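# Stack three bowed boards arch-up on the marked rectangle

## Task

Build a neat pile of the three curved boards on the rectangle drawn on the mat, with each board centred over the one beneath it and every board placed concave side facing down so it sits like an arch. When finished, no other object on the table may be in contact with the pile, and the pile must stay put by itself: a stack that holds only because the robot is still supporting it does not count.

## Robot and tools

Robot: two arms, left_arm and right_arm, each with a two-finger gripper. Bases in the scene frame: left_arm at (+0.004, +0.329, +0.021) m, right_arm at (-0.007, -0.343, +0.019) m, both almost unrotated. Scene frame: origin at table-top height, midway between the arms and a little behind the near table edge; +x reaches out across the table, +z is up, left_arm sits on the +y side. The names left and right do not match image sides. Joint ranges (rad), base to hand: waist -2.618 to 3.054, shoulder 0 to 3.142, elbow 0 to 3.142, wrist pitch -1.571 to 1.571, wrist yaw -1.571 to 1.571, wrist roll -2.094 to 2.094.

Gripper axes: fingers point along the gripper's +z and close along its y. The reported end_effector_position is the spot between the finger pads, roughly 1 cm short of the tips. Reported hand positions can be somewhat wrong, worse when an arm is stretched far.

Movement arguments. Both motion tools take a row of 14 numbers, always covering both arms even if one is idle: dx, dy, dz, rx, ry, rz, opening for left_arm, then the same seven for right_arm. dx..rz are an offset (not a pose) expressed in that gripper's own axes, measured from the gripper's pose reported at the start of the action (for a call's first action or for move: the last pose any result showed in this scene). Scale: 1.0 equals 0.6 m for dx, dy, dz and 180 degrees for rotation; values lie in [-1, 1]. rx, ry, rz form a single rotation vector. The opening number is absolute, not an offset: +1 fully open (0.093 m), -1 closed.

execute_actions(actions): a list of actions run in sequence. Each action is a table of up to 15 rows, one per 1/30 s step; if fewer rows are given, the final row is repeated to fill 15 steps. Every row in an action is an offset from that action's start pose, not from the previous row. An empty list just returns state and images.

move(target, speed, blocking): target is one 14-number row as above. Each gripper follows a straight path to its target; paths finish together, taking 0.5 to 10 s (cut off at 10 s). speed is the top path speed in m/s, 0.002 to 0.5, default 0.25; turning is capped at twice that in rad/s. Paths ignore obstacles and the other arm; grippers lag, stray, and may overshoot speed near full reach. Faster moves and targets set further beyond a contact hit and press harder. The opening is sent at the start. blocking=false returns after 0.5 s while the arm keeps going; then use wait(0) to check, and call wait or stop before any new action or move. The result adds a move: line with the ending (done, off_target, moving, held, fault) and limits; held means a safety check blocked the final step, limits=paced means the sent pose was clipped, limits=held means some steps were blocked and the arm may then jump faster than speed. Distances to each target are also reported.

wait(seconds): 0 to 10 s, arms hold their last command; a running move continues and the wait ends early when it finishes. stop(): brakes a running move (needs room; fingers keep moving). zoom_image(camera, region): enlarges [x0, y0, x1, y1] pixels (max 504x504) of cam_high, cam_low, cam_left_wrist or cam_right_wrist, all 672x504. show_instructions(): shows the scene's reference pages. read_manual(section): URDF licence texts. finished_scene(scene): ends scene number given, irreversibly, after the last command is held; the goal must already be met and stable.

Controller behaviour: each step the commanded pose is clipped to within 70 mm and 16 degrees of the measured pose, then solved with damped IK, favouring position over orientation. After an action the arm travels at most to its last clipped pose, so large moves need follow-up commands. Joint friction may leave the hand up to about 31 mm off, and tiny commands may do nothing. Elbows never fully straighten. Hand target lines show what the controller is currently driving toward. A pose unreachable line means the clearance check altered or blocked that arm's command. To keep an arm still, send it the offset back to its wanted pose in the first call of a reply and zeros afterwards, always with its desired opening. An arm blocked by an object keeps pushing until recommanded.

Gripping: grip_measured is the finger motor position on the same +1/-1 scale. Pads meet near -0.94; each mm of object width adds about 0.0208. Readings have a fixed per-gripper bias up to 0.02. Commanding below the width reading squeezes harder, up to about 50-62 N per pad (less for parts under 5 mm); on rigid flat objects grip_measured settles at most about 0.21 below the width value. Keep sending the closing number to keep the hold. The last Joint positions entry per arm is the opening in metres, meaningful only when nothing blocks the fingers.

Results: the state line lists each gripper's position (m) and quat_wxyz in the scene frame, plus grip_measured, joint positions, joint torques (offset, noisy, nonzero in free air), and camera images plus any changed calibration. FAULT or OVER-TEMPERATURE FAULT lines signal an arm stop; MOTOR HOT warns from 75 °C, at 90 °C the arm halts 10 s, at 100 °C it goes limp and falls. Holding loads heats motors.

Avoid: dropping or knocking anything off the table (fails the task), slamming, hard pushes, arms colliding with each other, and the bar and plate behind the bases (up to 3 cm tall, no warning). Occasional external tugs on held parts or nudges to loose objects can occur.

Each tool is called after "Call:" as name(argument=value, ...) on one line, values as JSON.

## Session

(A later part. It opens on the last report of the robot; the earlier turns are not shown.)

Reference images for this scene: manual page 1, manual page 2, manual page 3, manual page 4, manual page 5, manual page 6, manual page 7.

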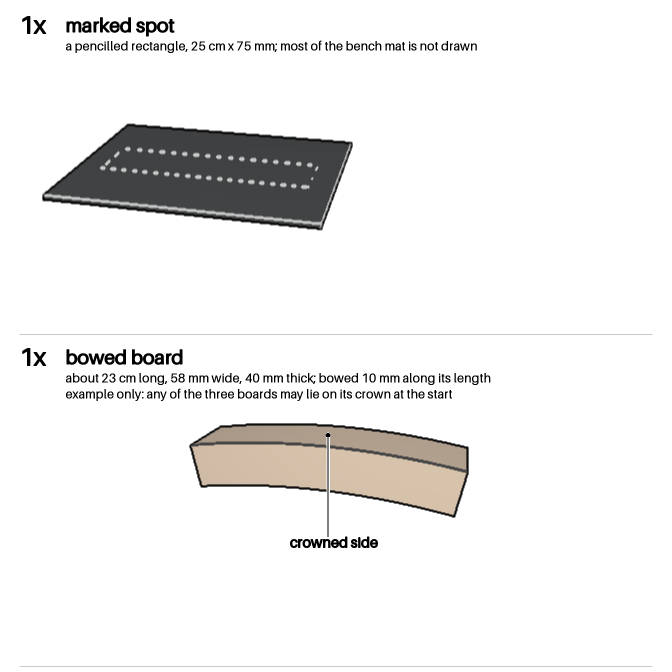

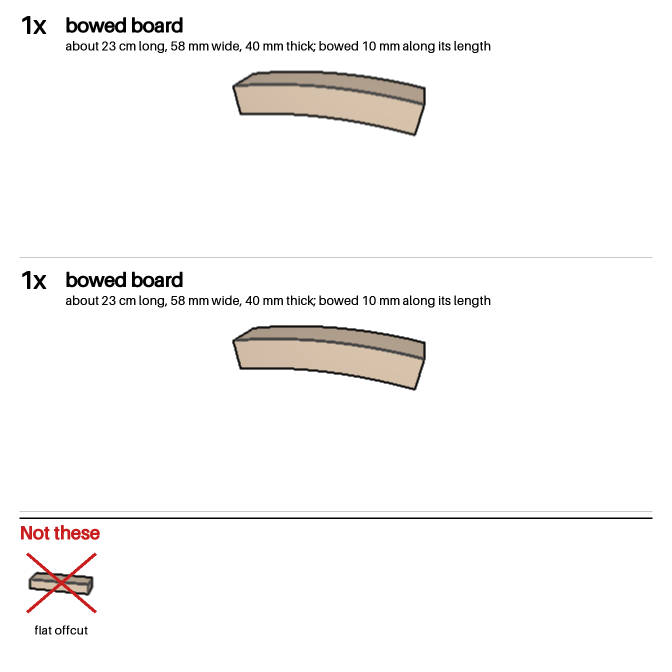

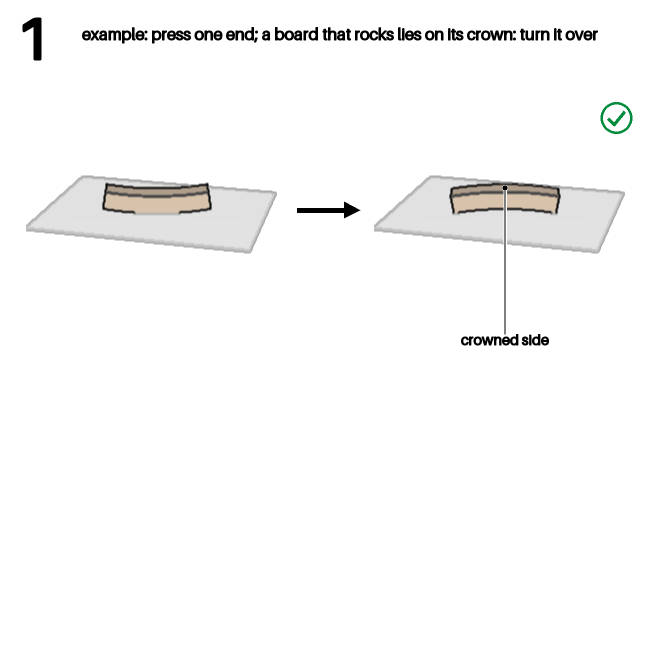

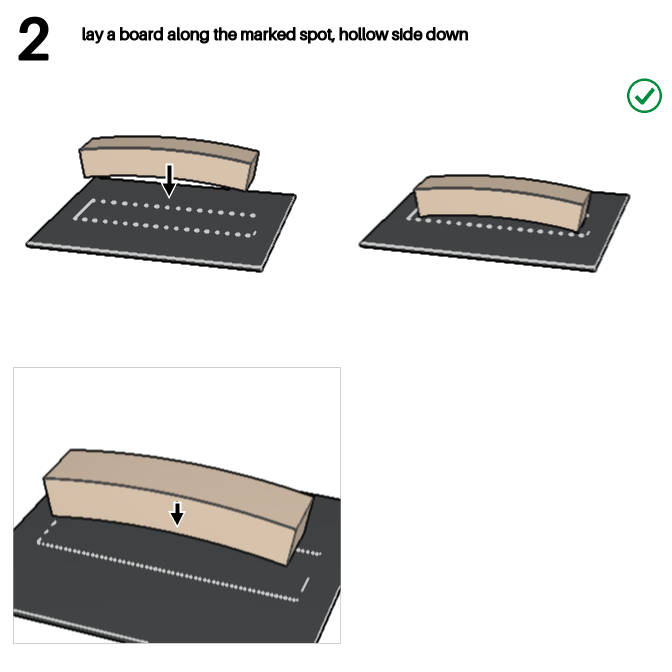

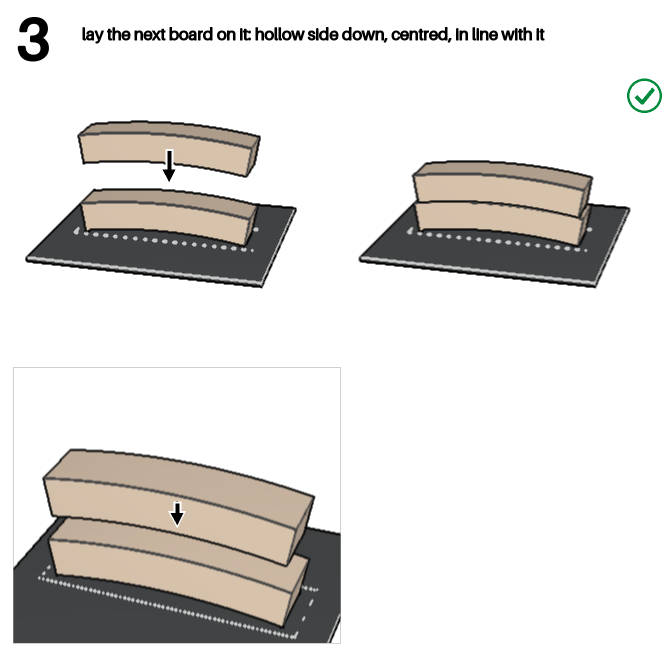

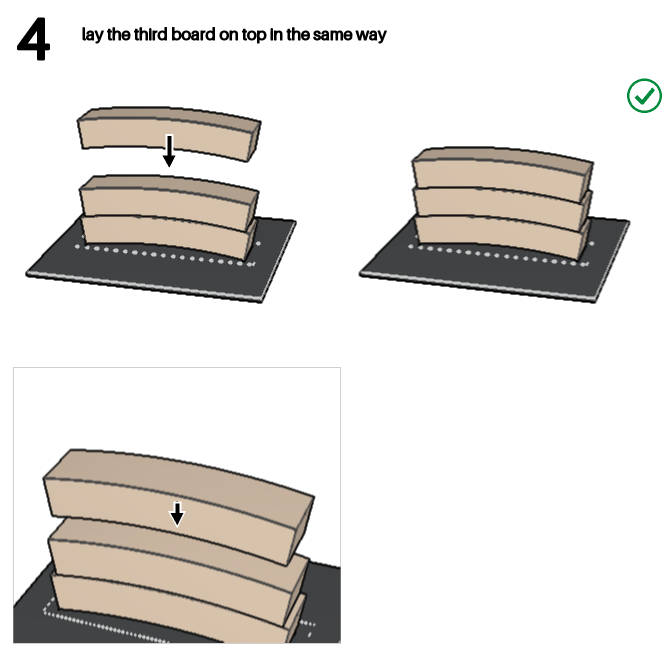

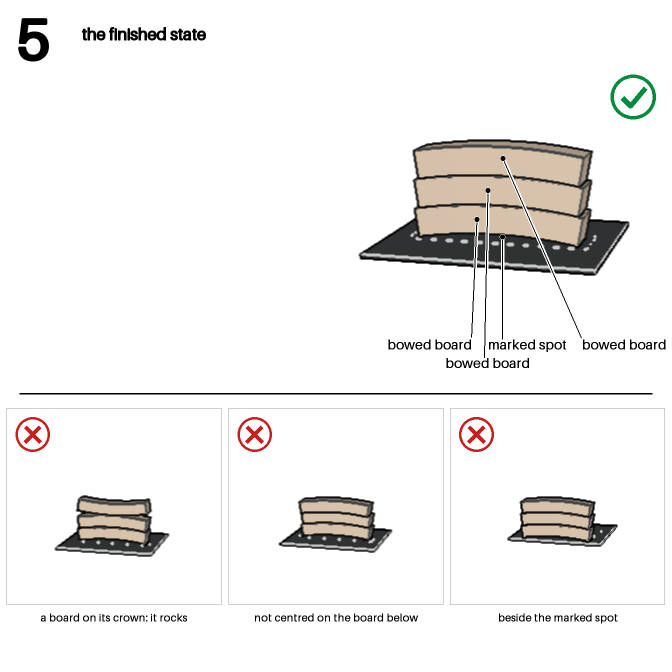

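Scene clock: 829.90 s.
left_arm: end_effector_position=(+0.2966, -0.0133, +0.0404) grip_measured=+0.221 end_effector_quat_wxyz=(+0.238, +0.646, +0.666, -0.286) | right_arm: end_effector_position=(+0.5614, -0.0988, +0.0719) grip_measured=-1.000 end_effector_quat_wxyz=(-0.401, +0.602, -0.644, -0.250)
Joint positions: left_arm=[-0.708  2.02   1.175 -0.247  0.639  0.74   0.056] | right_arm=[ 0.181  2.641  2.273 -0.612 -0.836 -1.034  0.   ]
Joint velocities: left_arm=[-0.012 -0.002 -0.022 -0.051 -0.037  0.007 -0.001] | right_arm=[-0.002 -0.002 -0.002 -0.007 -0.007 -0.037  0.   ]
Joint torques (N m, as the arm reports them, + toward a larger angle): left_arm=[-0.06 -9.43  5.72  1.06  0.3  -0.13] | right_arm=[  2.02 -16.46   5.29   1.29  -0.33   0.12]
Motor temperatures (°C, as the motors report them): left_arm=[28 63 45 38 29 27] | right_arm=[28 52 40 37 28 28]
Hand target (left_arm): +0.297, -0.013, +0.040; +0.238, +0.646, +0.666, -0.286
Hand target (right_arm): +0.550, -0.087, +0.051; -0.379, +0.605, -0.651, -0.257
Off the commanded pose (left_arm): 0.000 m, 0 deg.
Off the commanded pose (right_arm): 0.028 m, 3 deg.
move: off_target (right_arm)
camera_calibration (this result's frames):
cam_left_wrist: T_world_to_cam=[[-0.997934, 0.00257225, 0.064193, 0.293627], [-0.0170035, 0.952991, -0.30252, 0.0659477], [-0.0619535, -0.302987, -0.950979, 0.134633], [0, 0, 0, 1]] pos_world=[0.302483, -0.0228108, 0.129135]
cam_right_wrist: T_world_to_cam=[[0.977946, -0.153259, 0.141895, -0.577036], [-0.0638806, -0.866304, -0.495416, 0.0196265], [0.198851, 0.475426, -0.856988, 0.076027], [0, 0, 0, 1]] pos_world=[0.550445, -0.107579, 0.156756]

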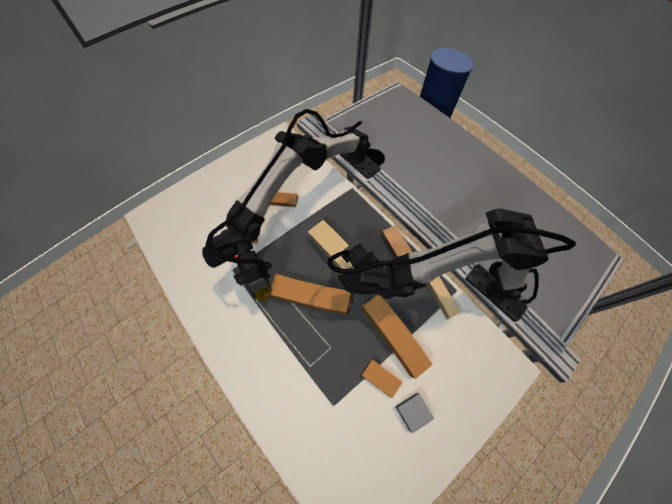

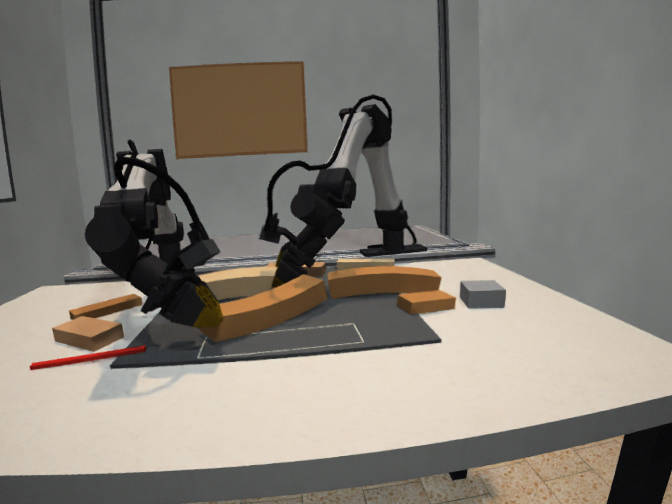

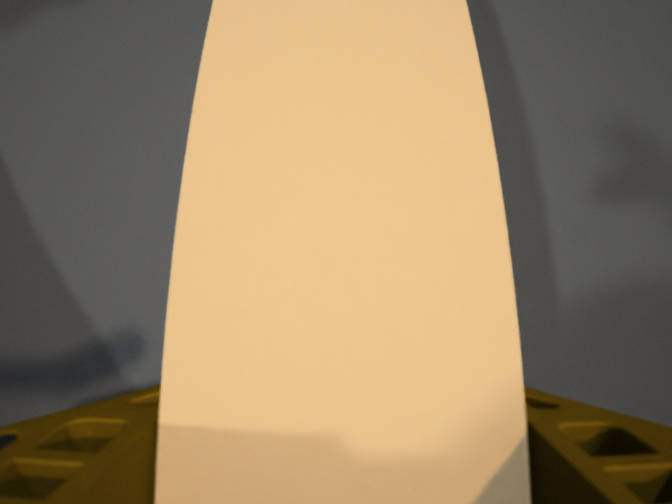

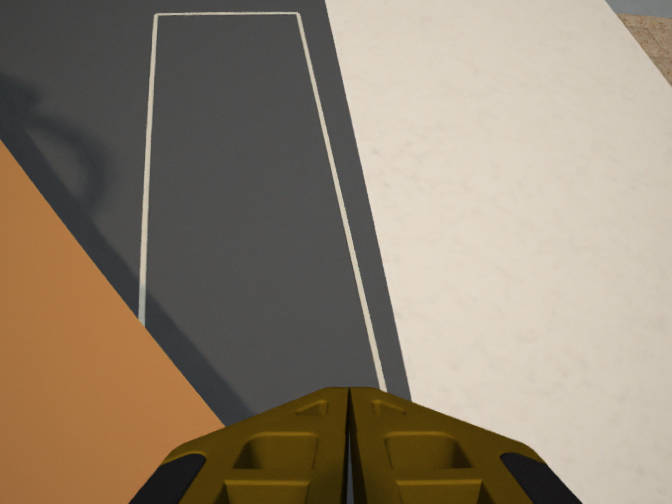

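Call:
move(target=[0,0,0,0,0,0,-0.3, 0.0,-0.02,0.075,0,0,0,-1], speed=0.05)

Call:
move(target=[0,0,0,0,0,0,-0.3, -0.02,0.2,0,0,0,0,-1], speed=0.05)

Scene clock: 833.50 s.
left_arm: end_effector_position=(+0.2966, -0.0133, +0.0404) grip_measured=+0.221 end_effector_quat_wxyz=(+0.238, +0.646, +0.666, -0.286) | right_arm: end_effector_position=(+0.5872, -0.0675, +0.0694) grip_measured=-1.000 end_effector_quat_wxyz=(-0.425, +0.603, -0.630, -0.242)
Joint positions: left_arm=[-0.708  2.02   1.175 -0.247  0.639  0.74   0.056] | right_arm=[ 0.224  2.823  2.584 -0.64  -0.819 -0.974  0.   ]
Joint velocities: left_arm=[-0.002  0.002 -0.007  0.007 -0.007  0.051 -0.   ] | right_arm=[-0.002  0.017  0.061 -0.081 -0.037  0.007  0.   ]
Joint torques (N m, as the arm reports them, + toward a larger angle): left_arm=[ 0.05 -9.42  6.03  1.07  0.31 -0.07] | right_arm=[  0.65 -15.92   8.66   1.18  -0.37   0.08]
Motor temperatures (°C, as the motors report them): left_arm=[28 63 45 38 29 27] | right_arm=[28 54 40 37 27 28]
Hand target (left_arm): +0.297, -0.013, +0.040; +0.238, +0.646, +0.666, -0.286
Hand target (right_arm): +0.582, -0.065, +0.049; -0.403, +0.601, -0.644, -0.250
Off the commanded pose (left_arm): 0.000 m, 0 deg.
Off the commanded pose (right_arm): 0.021 m, 3 deg.
move: off_target (right_arm)
camera_calibration (this result's frames):
cam_left_wrist: T_world_to_cam=[[-0.997934, 0.00257225, 0.064193, 0.293627], [-0.0170035, 0.952991, -0.30252, 0.0659477], [-0.0619535, -0.302987, -0.950979, 0.134633], [0, 0, 0, 1]] pos_world=[0.302483, -0.0228108, 0.129135]
cam_right_wrist: T_world_to_cam=[[0.969354, -0.156941, 0.189004, -0.595664], [-0.0374698, -0.854795, -0.517612, 0.0340076], [0.242795, 0.494667, -0.834479, 0.027867], [0, 0, 0, 1]] pos_world=[0.571917, -0.0781995, 0.15344]

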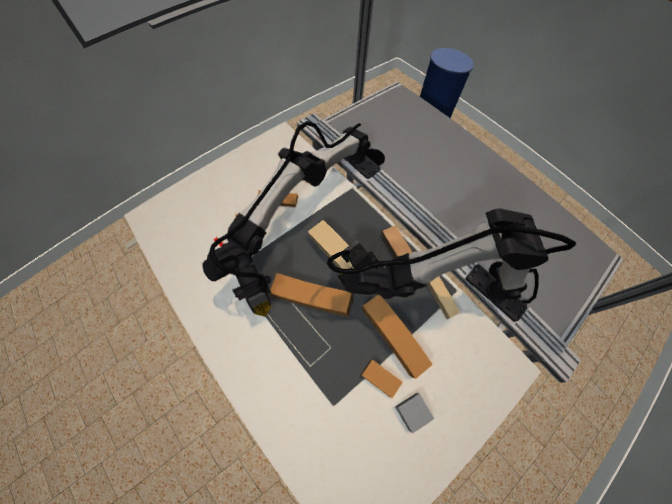

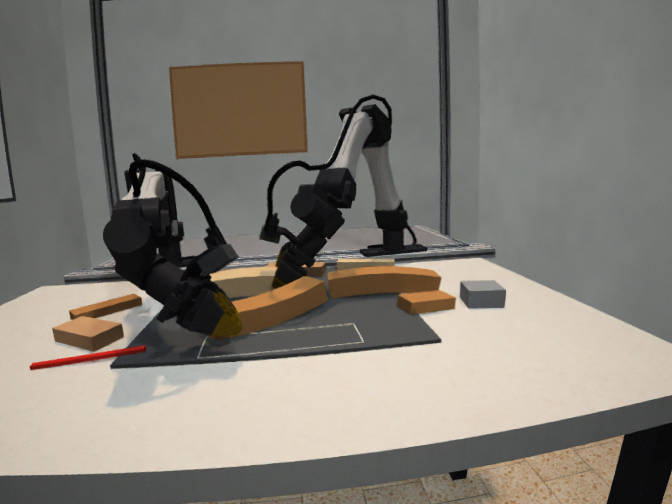

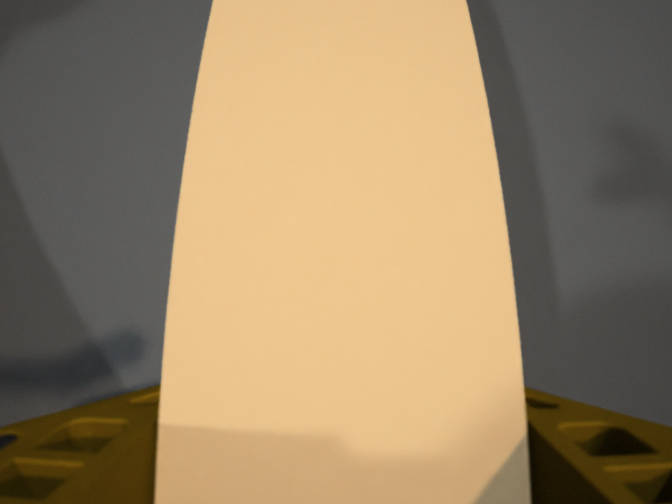

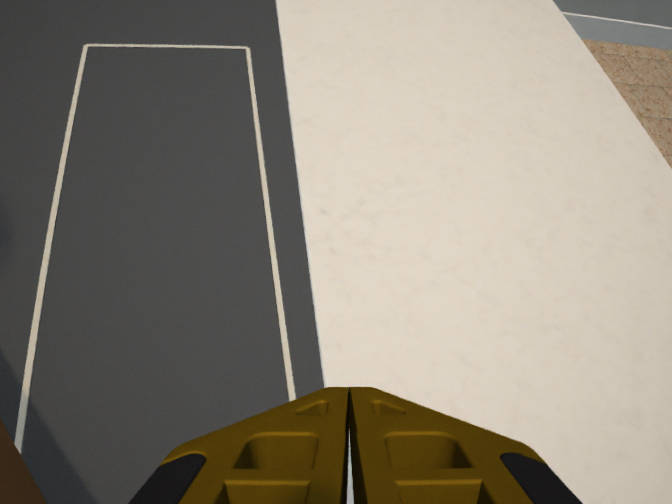

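Scene clock: 836.33 s.
left_arm: end_effector_position=(+0.2966, -0.0133, +0.0404) grip_measured=+0.221 end_effector_quat_wxyz=(+0.238, +0.646, +0.666, -0.286) | right_arm: end_effector_position=(+0.5015, -0.0648, +0.0708) grip_measured=-1.000 end_effector_quat_wxyz=(-0.453, +0.595, -0.634, -0.197)
Joint positions: left_arm=[-0.708  2.02   1.175 -0.247  0.639  0.74   0.056] | right_arm=[ 0.291  2.31   1.572 -0.    -0.7   -0.878  0.   ]
Joint velocities: left_arm=[-0.017 -0.007  0.017 -0.007 -0.007  0.081  0.001] | right_arm=[-0.002 -0.002  0.002 -0.007  0.022  0.007  0.   ]
Joint torques (N m, as the arm reports them, + toward a larger angle): left_arm=[ 0.   -9.37  5.71  1.06  0.25 -0.06] | right_arm=[  3.16 -14.49   5.05   1.41  -0.93   0.24]
Motor temperatures (°C, as the motors report them): left_arm=[28 63 45 38 29 27] | right_arm=[28 55 39 37 28 28]
Hand target (left_arm): +0.297, -0.013, +0.040; +0.238, +0.646, +0.666, -0.286
Hand target (right_arm): +0.472, -0.043, +0.055; -0.424, +0.603, -0.631, -0.242
Off the commanded pose (left_arm): 0.000 m, 0 deg.
Off the commanded pose (right_arm): 0.042 m, 6 deg.
move: off_target (right_arm)
camera_calibration (this result's frames):
cam_left_wrist: T_world_to_cam=[[-0.997934, 0.00257225, 0.064193, 0.293627], [-0.0170035, 0.952991, -0.30252, 0.0659477], [-0.0619535, -0.302987, -0.950979, 0.134633], [0, 0, 0, 1]] pos_world=[0.302483, -0.0228108, 0.129135]
cam_right_wrist: T_world_to_cam=[[0.938151, -0.216134, 0.27048, -0.506312], [-0.0518014, -0.86005, -0.507573, 0.039941], [0.34233, 0.462169, -0.818052, -0.00473039], [0, 0, 0, 1]] pos_world=[0.478685, -0.0728937, 0.153351]

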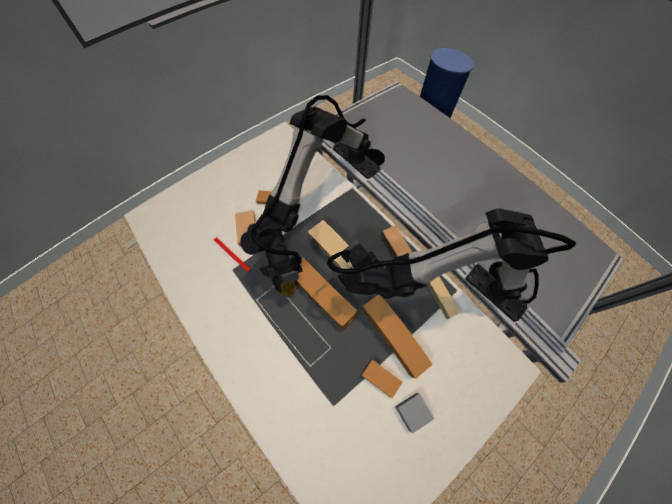

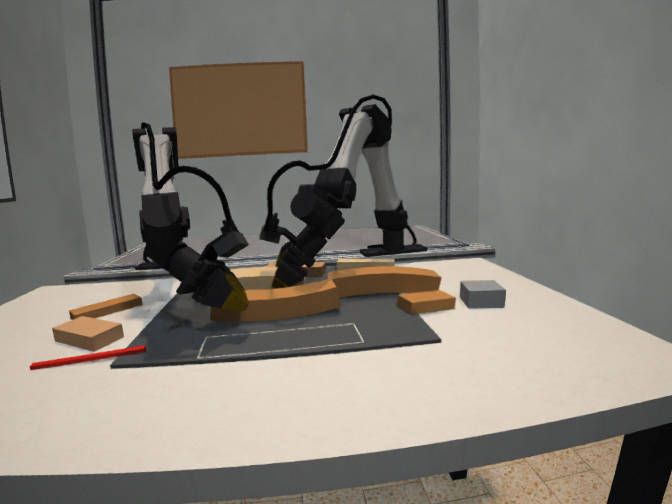

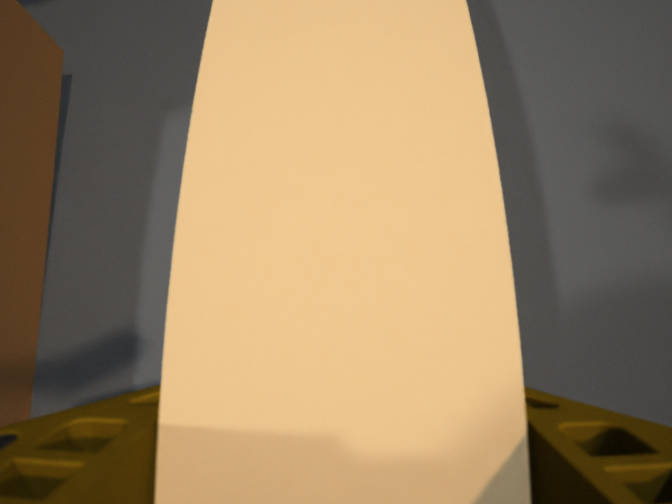

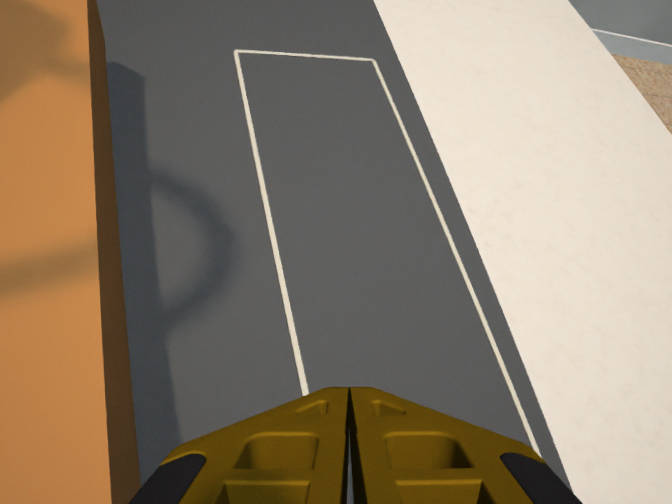

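Call:
move(target=[0,0,0,0,0,0,-0.3, -0.106,0.02,-0.062,0,0,0,-1], speed=0.08)

Call:
move(target=[0,0,0,0,0,0,-0.3, 0.09,0.285,-0.25,-0.112,0.028,0.033,0.8], speed=0.15)

Scene clock: 842.67 s.
left_arm: end_effector_position=(+0.2966, -0.0133, +0.0404) grip_measured=+0.221 end_effector_quat_wxyz=(+0.238, +0.646, +0.666, -0.286) | right_arm: end_effector_position=(+0.4795, -0.0545, +0.1505) grip_measured=-1.000 end_effector_quat_wxyz=(-0.474, +0.596, -0.620, -0.192)
Joint positions: left_arm=[-0.708  2.02   1.175 -0.247  0.639  0.74   0.056] | right_arm=[ 0.326  2.113  1.543 -0.098 -0.681 -0.846  0.   ]
Joint velocities: left_arm=[ 0.002  0.007 -0.022 -0.081 -0.051 -0.051 -0.   ] | right_arm=[-0.022 -0.007 -0.007 -0.051 -0.051  0.022  0.   ]
Joint torques (N m, as the arm reports them, + toward a larger angle): left_arm=[ 0.03 -9.35  5.79  1.03  0.25 -0.08] | right_arm=[  0.63 -14.1    5.78   1.48  -0.32   0.08]
Motor temperatures (°C, as the motors report them): left_arm=[28 63 45 38 29 27] | right_arm=[28 57 39 38 28 28]
Hand target (left_arm): +0.297, -0.013, +0.040; +0.238, +0.646, +0.666, -0.286
Hand target (right_arm): +0.470, -0.054, +0.138; -0.453, +0.595, -0.634, -0.198
Off the commanded pose (left_arm): 0.000 m, 0 deg.
Off the commanded pose (right_arm): 0.016 m, 3 deg.
move: off_target (right_arm)
camera_calibration (this result's frames):
cam_left_wrist: T_world_to_cam=[[-0.997934, 0.00257225, 0.064193, 0.293627], [-0.0170035, 0.952991, -0.30252, 0.0659477], [-0.0619535, -0.302987, -0.950979, 0.134633], [0, 0, 0, 1]] pos_world=[0.302483, -0.0228108, 0.129135]
cam_right_wrist: T_world_to_cam=[[0.925792, -0.218454, 0.308525, -0.504958], [-0.0241303, -0.848615, -0.52846, 0.0785743], [0.377263, 0.481799, -0.790912, 0.0434686], [0, 0, 0, 1]] pos_world=[0.452983, -0.0645737, 0.231696]

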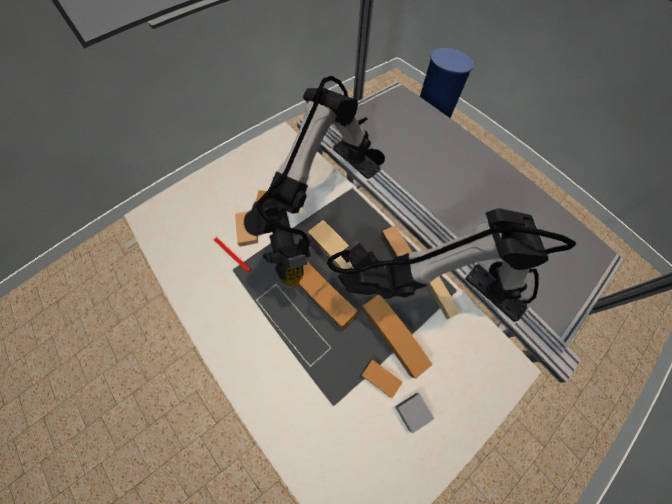

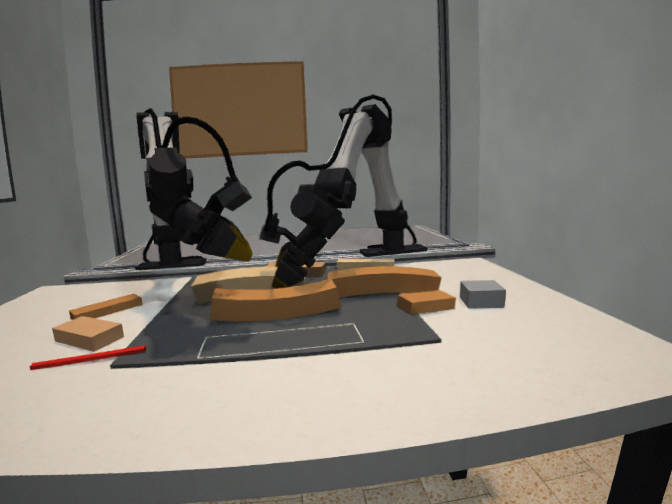

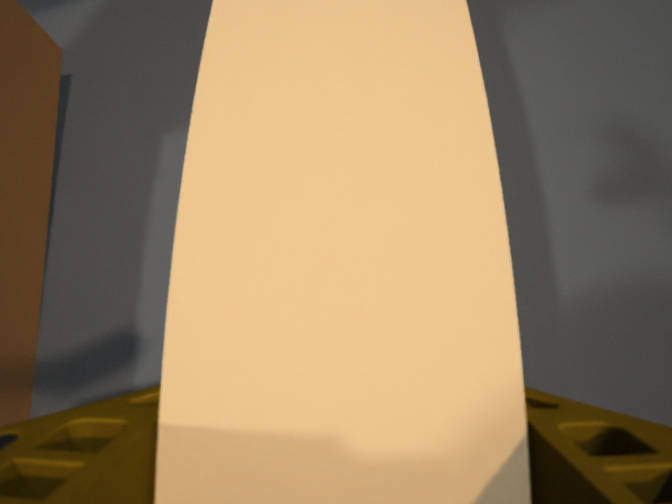

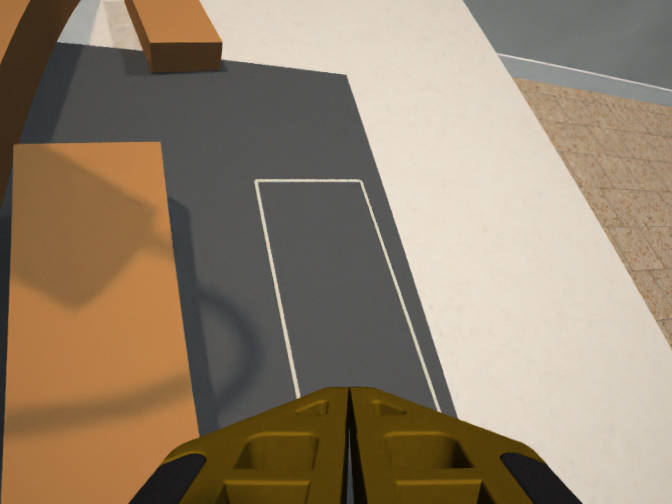

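Scene clock: 844.83 s.
left_arm: end_effector_position=(+0.2966, -0.0133, +0.0404) grip_measured=+0.221 end_effector_quat_wxyz=(+0.238, +0.646, +0.666, -0.286) | right_arm: end_effector_position=(+0.2863, -0.1654, +0.1237) grip_measured=+0.798 end_effector_quat_wxyz=(-0.328, +0.649, -0.625, -0.285)
Joint positions: left_arm=[-0.708  2.02   1.175 -0.247  0.639  0.74   0.056] | right_arm=[ 0.141  1.637  1.01  -0.684 -0.865 -1.327  0.083]
Joint velocities: left_arm=[-0.017  0.012 -0.027 -0.066  0.037  0.051  0.   ] | right_arm=[-0.017 -0.017 -0.022 -0.007  0.007  0.007  0.001]
Joint torques (N m, as the arm reports them, + toward a larger angle): left_arm=[ 0.11 -9.28  5.96  1.09  0.27 -0.11] | right_arm=[-0.92 -8.98  5.3   0.63 -0.71 -0.07]
Motor temperatures (°C, as the motors report them): left_arm=[28 63 44 38 29 27] | right_arm=[28 57 39 38 28 28]
Hand target (left_arm): +0.297, -0.013, +0.040; +0.238, +0.646, +0.666, -0.286
Hand target (right_arm): +0.279, -0.169, +0.122; -0.323, +0.644, -0.629, -0.292
Off the commanded pose (left_arm): 0.000 m, 0 deg.
Off the commanded pose (right_arm): 0.010 m, 1 deg.
move: done
camera_calibration (this result's frames):
cam_left_wrist: T_world_to_cam=[[-0.997934, 0.00257225, 0.064193, 0.293627], [-0.0170035, 0.952991, -0.30252, 0.0659477], [-0.0619535, -0.302987, -0.950979, 0.134633], [0, 0, 0, 1]] pos_world=[0.302483, -0.0228108, 0.129135]
cam_right_wrist: T_world_to_cam=[[0.998736, 0.000432286, 0.0502634, -0.294738], [0.0220119, -0.902744, -0.429614, -0.0687039], [0.0451893, 0.430177, -0.901613, 0.248815], [0, 0, 0, 1]] pos_world=[0.284634, -0.168929, 0.209633]

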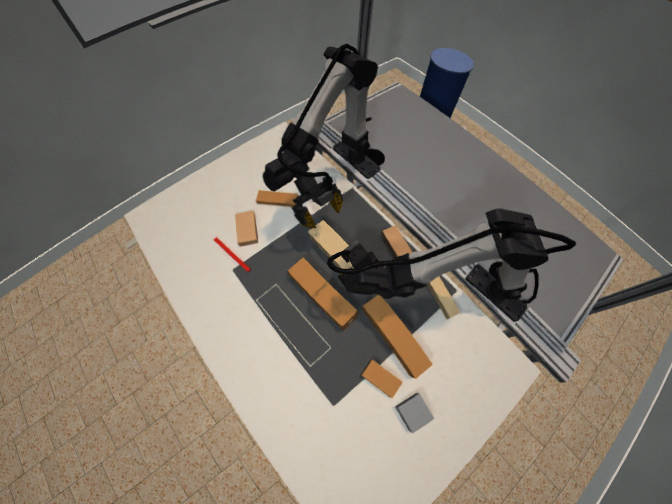

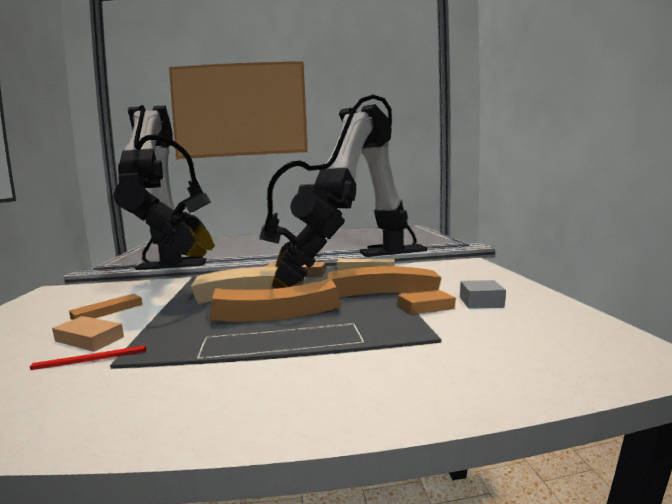

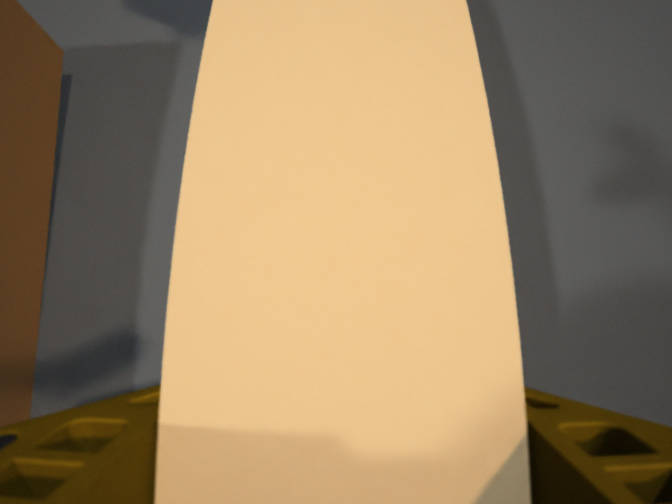

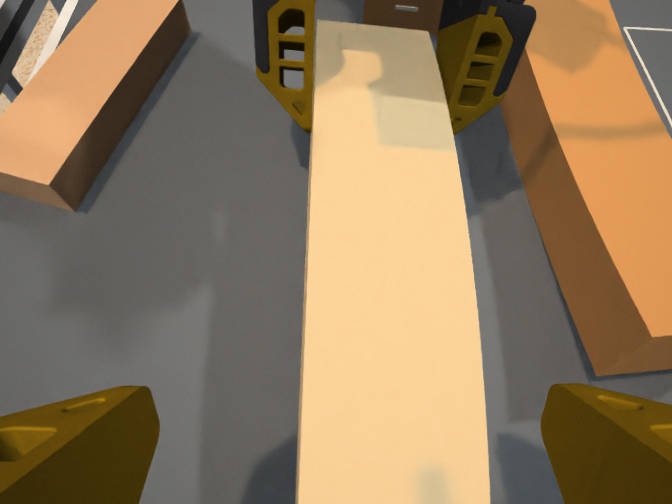

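Call:
move(target=[0,0,0,0,0,0,-0.3, 0.02,-0.03,0.03,0,0,0,0.8], speed=0.06)

Call:
move(target=[0,0,0,0,0,0,-0.3, 0.058,0,0.08,0,0,0,0.8], speed=0.05)

Scene clock: 848.37 s.
left_arm: end_effector_position=(+0.2966, -0.0133, +0.0404) grip_measured=+0.221 end_effector_quat_wxyz=(+0.238, +0.646, +0.666, -0.286) | right_arm: end_effector_position=(+0.3021, -0.1627, +0.1078) grip_measured=+0.798 end_effector_quat_wxyz=(-0.331, +0.647, -0.626, -0.283)
Joint positions: left_arm=[-0.708  2.02   1.175 -0.247  0.639  0.74   0.056] | right_arm=[ 0.141  1.715  1.025 -0.61  -0.865 -1.317  0.083]
Joint velocities: left_arm=[ 0.012 -0.002 -0.002 -0.037 -0.022  0.022 -0.001] | right_arm=[-0.007  0.002 -0.002  0.022 -0.022 -0.007  0.   ]
Joint torques (N m, as the arm reports them, + toward a larger angle): left_arm=[ 0.02 -9.28  5.93  1.07  0.31 -0.09] | right_arm=[ 0.55 -6.82  7.57  0.89 -0.61  0.01]
Motor temperatures (°C, as the motors report them): left_arm=[28 63 44 38 29 27] | right_arm=[28 56 39 37 28 28]
Hand target (left_arm): +0.297, -0.013, +0.040; +0.238, +0.646, +0.666, -0.286
Hand target (right_arm): +0.306, -0.159, +0.104; -0.328, +0.649, -0.625, -0.285
Off the commanded pose (left_arm): 0.000 m, 0 deg.
Off the commanded pose (right_arm): 0.006 m, 0 deg.
move: done
camera_calibration (this result's frames):
cam_left_wrist: T_world_to_cam=[[-0.997934, 0.00257225, 0.064193, 0.293627], [-0.0170035, 0.952991, -0.30252, 0.0659477], [-0.0619535, -0.302987, -0.950979, 0.134633], [0, 0, 0, 1]] pos_world=[0.302483, -0.0228108, 0.129135]
cam_right_wrist: T_world_to_cam=[[0.9985, -0.00567556, 0.0544654, -0.311144], [0.0184178, -0.901864, -0.431627, -0.0719972], [0.0515702, 0.431982, -0.900406, 0.230909], [0, 0, 0, 1]] pos_world=[0.300095, -0.166446, 0.193783]

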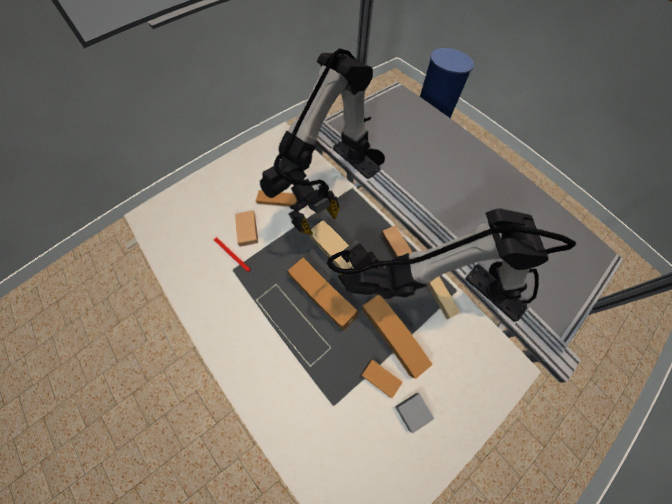

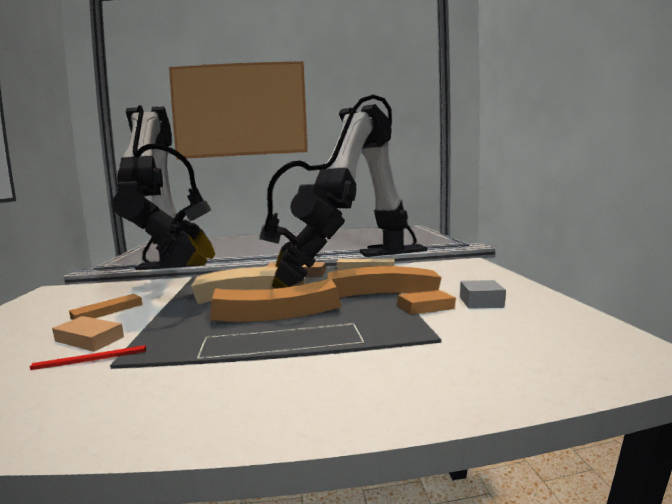

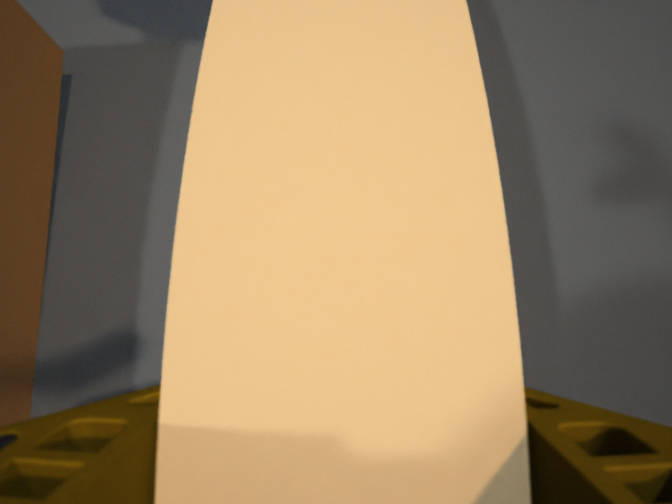

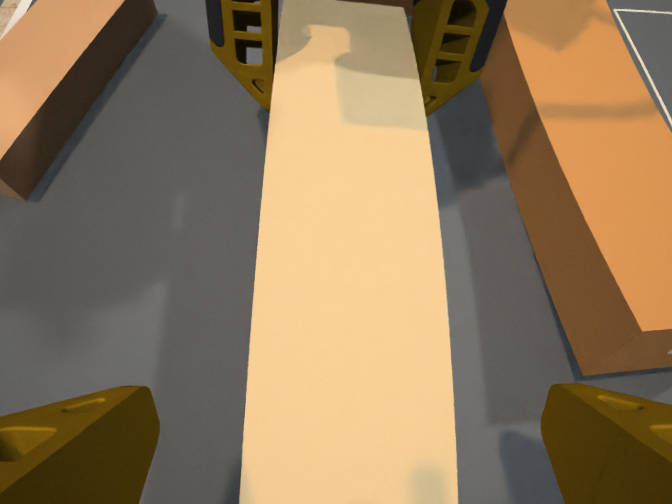

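Scene clock: 850.03 s.
left_arm: end_effector_position=(+0.2966, -0.0133, +0.0404) grip_measured=+0.221 end_effector_quat_wxyz=(+0.238, +0.646, +0.666, -0.286) | right_arm: end_effector_position=(+0.3141, -0.1479, +0.0662) grip_measured=+0.798 end_effector_quat_wxyz=(-0.349, +0.649, -0.617, -0.276)
Joint positions: left_arm=[-0.708  2.02   1.175 -0.247  0.639  0.74   0.056] | right_arm=[ 0.177  1.825  0.947 -0.334 -0.865 -1.258  0.083]
Joint velocities: left_arm=[ 0.007  0.002 -0.012  0.037 -0.051 -0.037 -0.001] | right_arm=[ 0.007 -0.007 -0.007  0.037 -0.022  0.022  0.   ]
Joint torques (N m, as the arm reports them, + toward a larger angle): left_arm=[-0.12 -9.4   5.77  1.06  0.32 -0.11] | right_arm=[ 0.7  -7.34  4.61  1.02 -0.51  0.09]
Motor temperatures (°C, as the motors report them): left_arm=[28 63 44 38 29 27] | right_arm=[28 55 39 37 28 28]
Hand target (left_arm): +0.297, -0.013, +0.040; +0.238, +0.646, +0.666, -0.286
Hand target (right_arm): +0.306, -0.147, +0.051; -0.331, +0.647, -0.626, -0.284
Off the commanded pose (left_arm): 0.000 m, 0 deg.
Off the commanded pose (right_arm): 0.017 m, 2 deg.
move: off_target (right_arm)
camera_calibration (this result's frames):
cam_left_wrist: T_world_to_cam=[[-0.997934, 0.00257225, 0.064193, 0.293627], [-0.0170035, 0.952991, -0.30252, 0.0659477], [-0.0619535, -0.302987, -0.950979, 0.134633], [0, 0, 0, 1]] pos_world=[0.302483, -0.0228108, 0.129135]
cam_right_wrist: T_world_to_cam=[[0.995657, -0.00854003, 0.0927016, -0.322838], [0.0340279, -0.893493, -0.447787, -0.0794174], [0.0866523, 0.448997, -0.889322, 0.17721], [0, 0, 0, 1]] pos_world=[0.308783, -0.153283, 0.151962]

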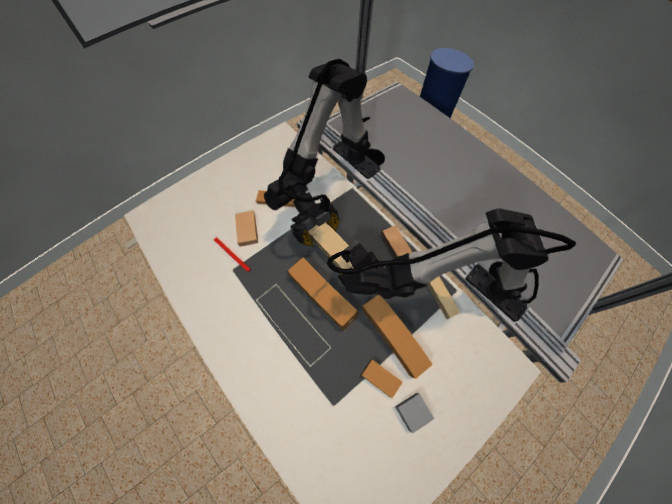

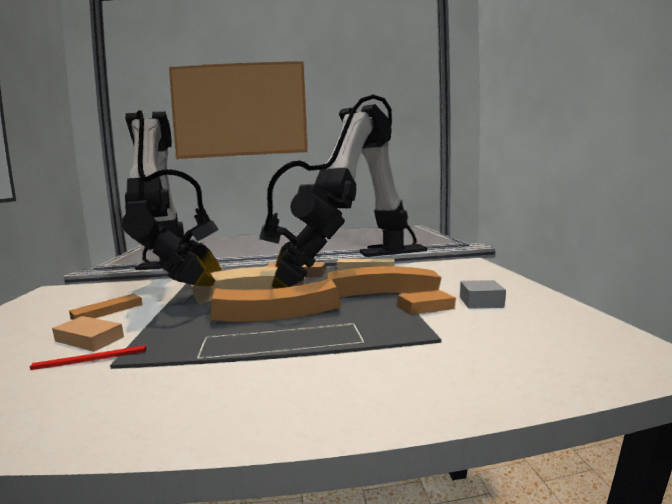

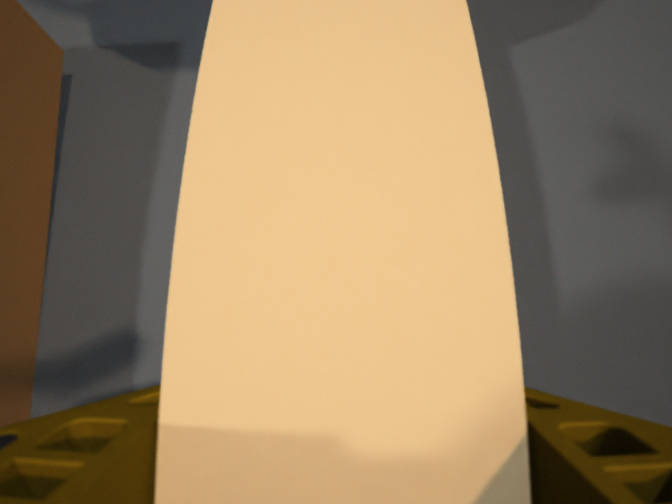

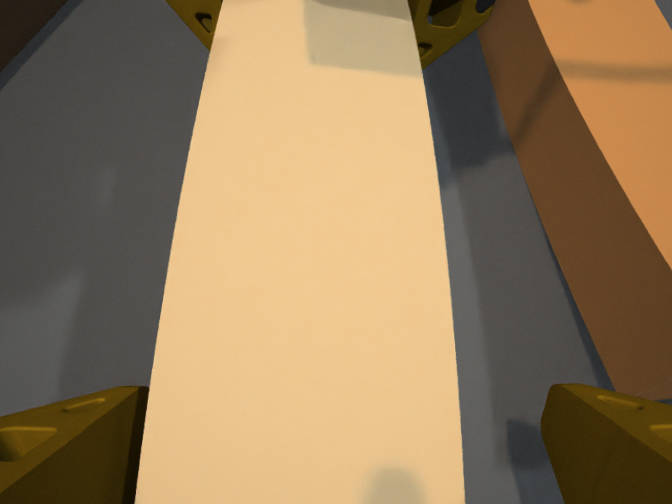

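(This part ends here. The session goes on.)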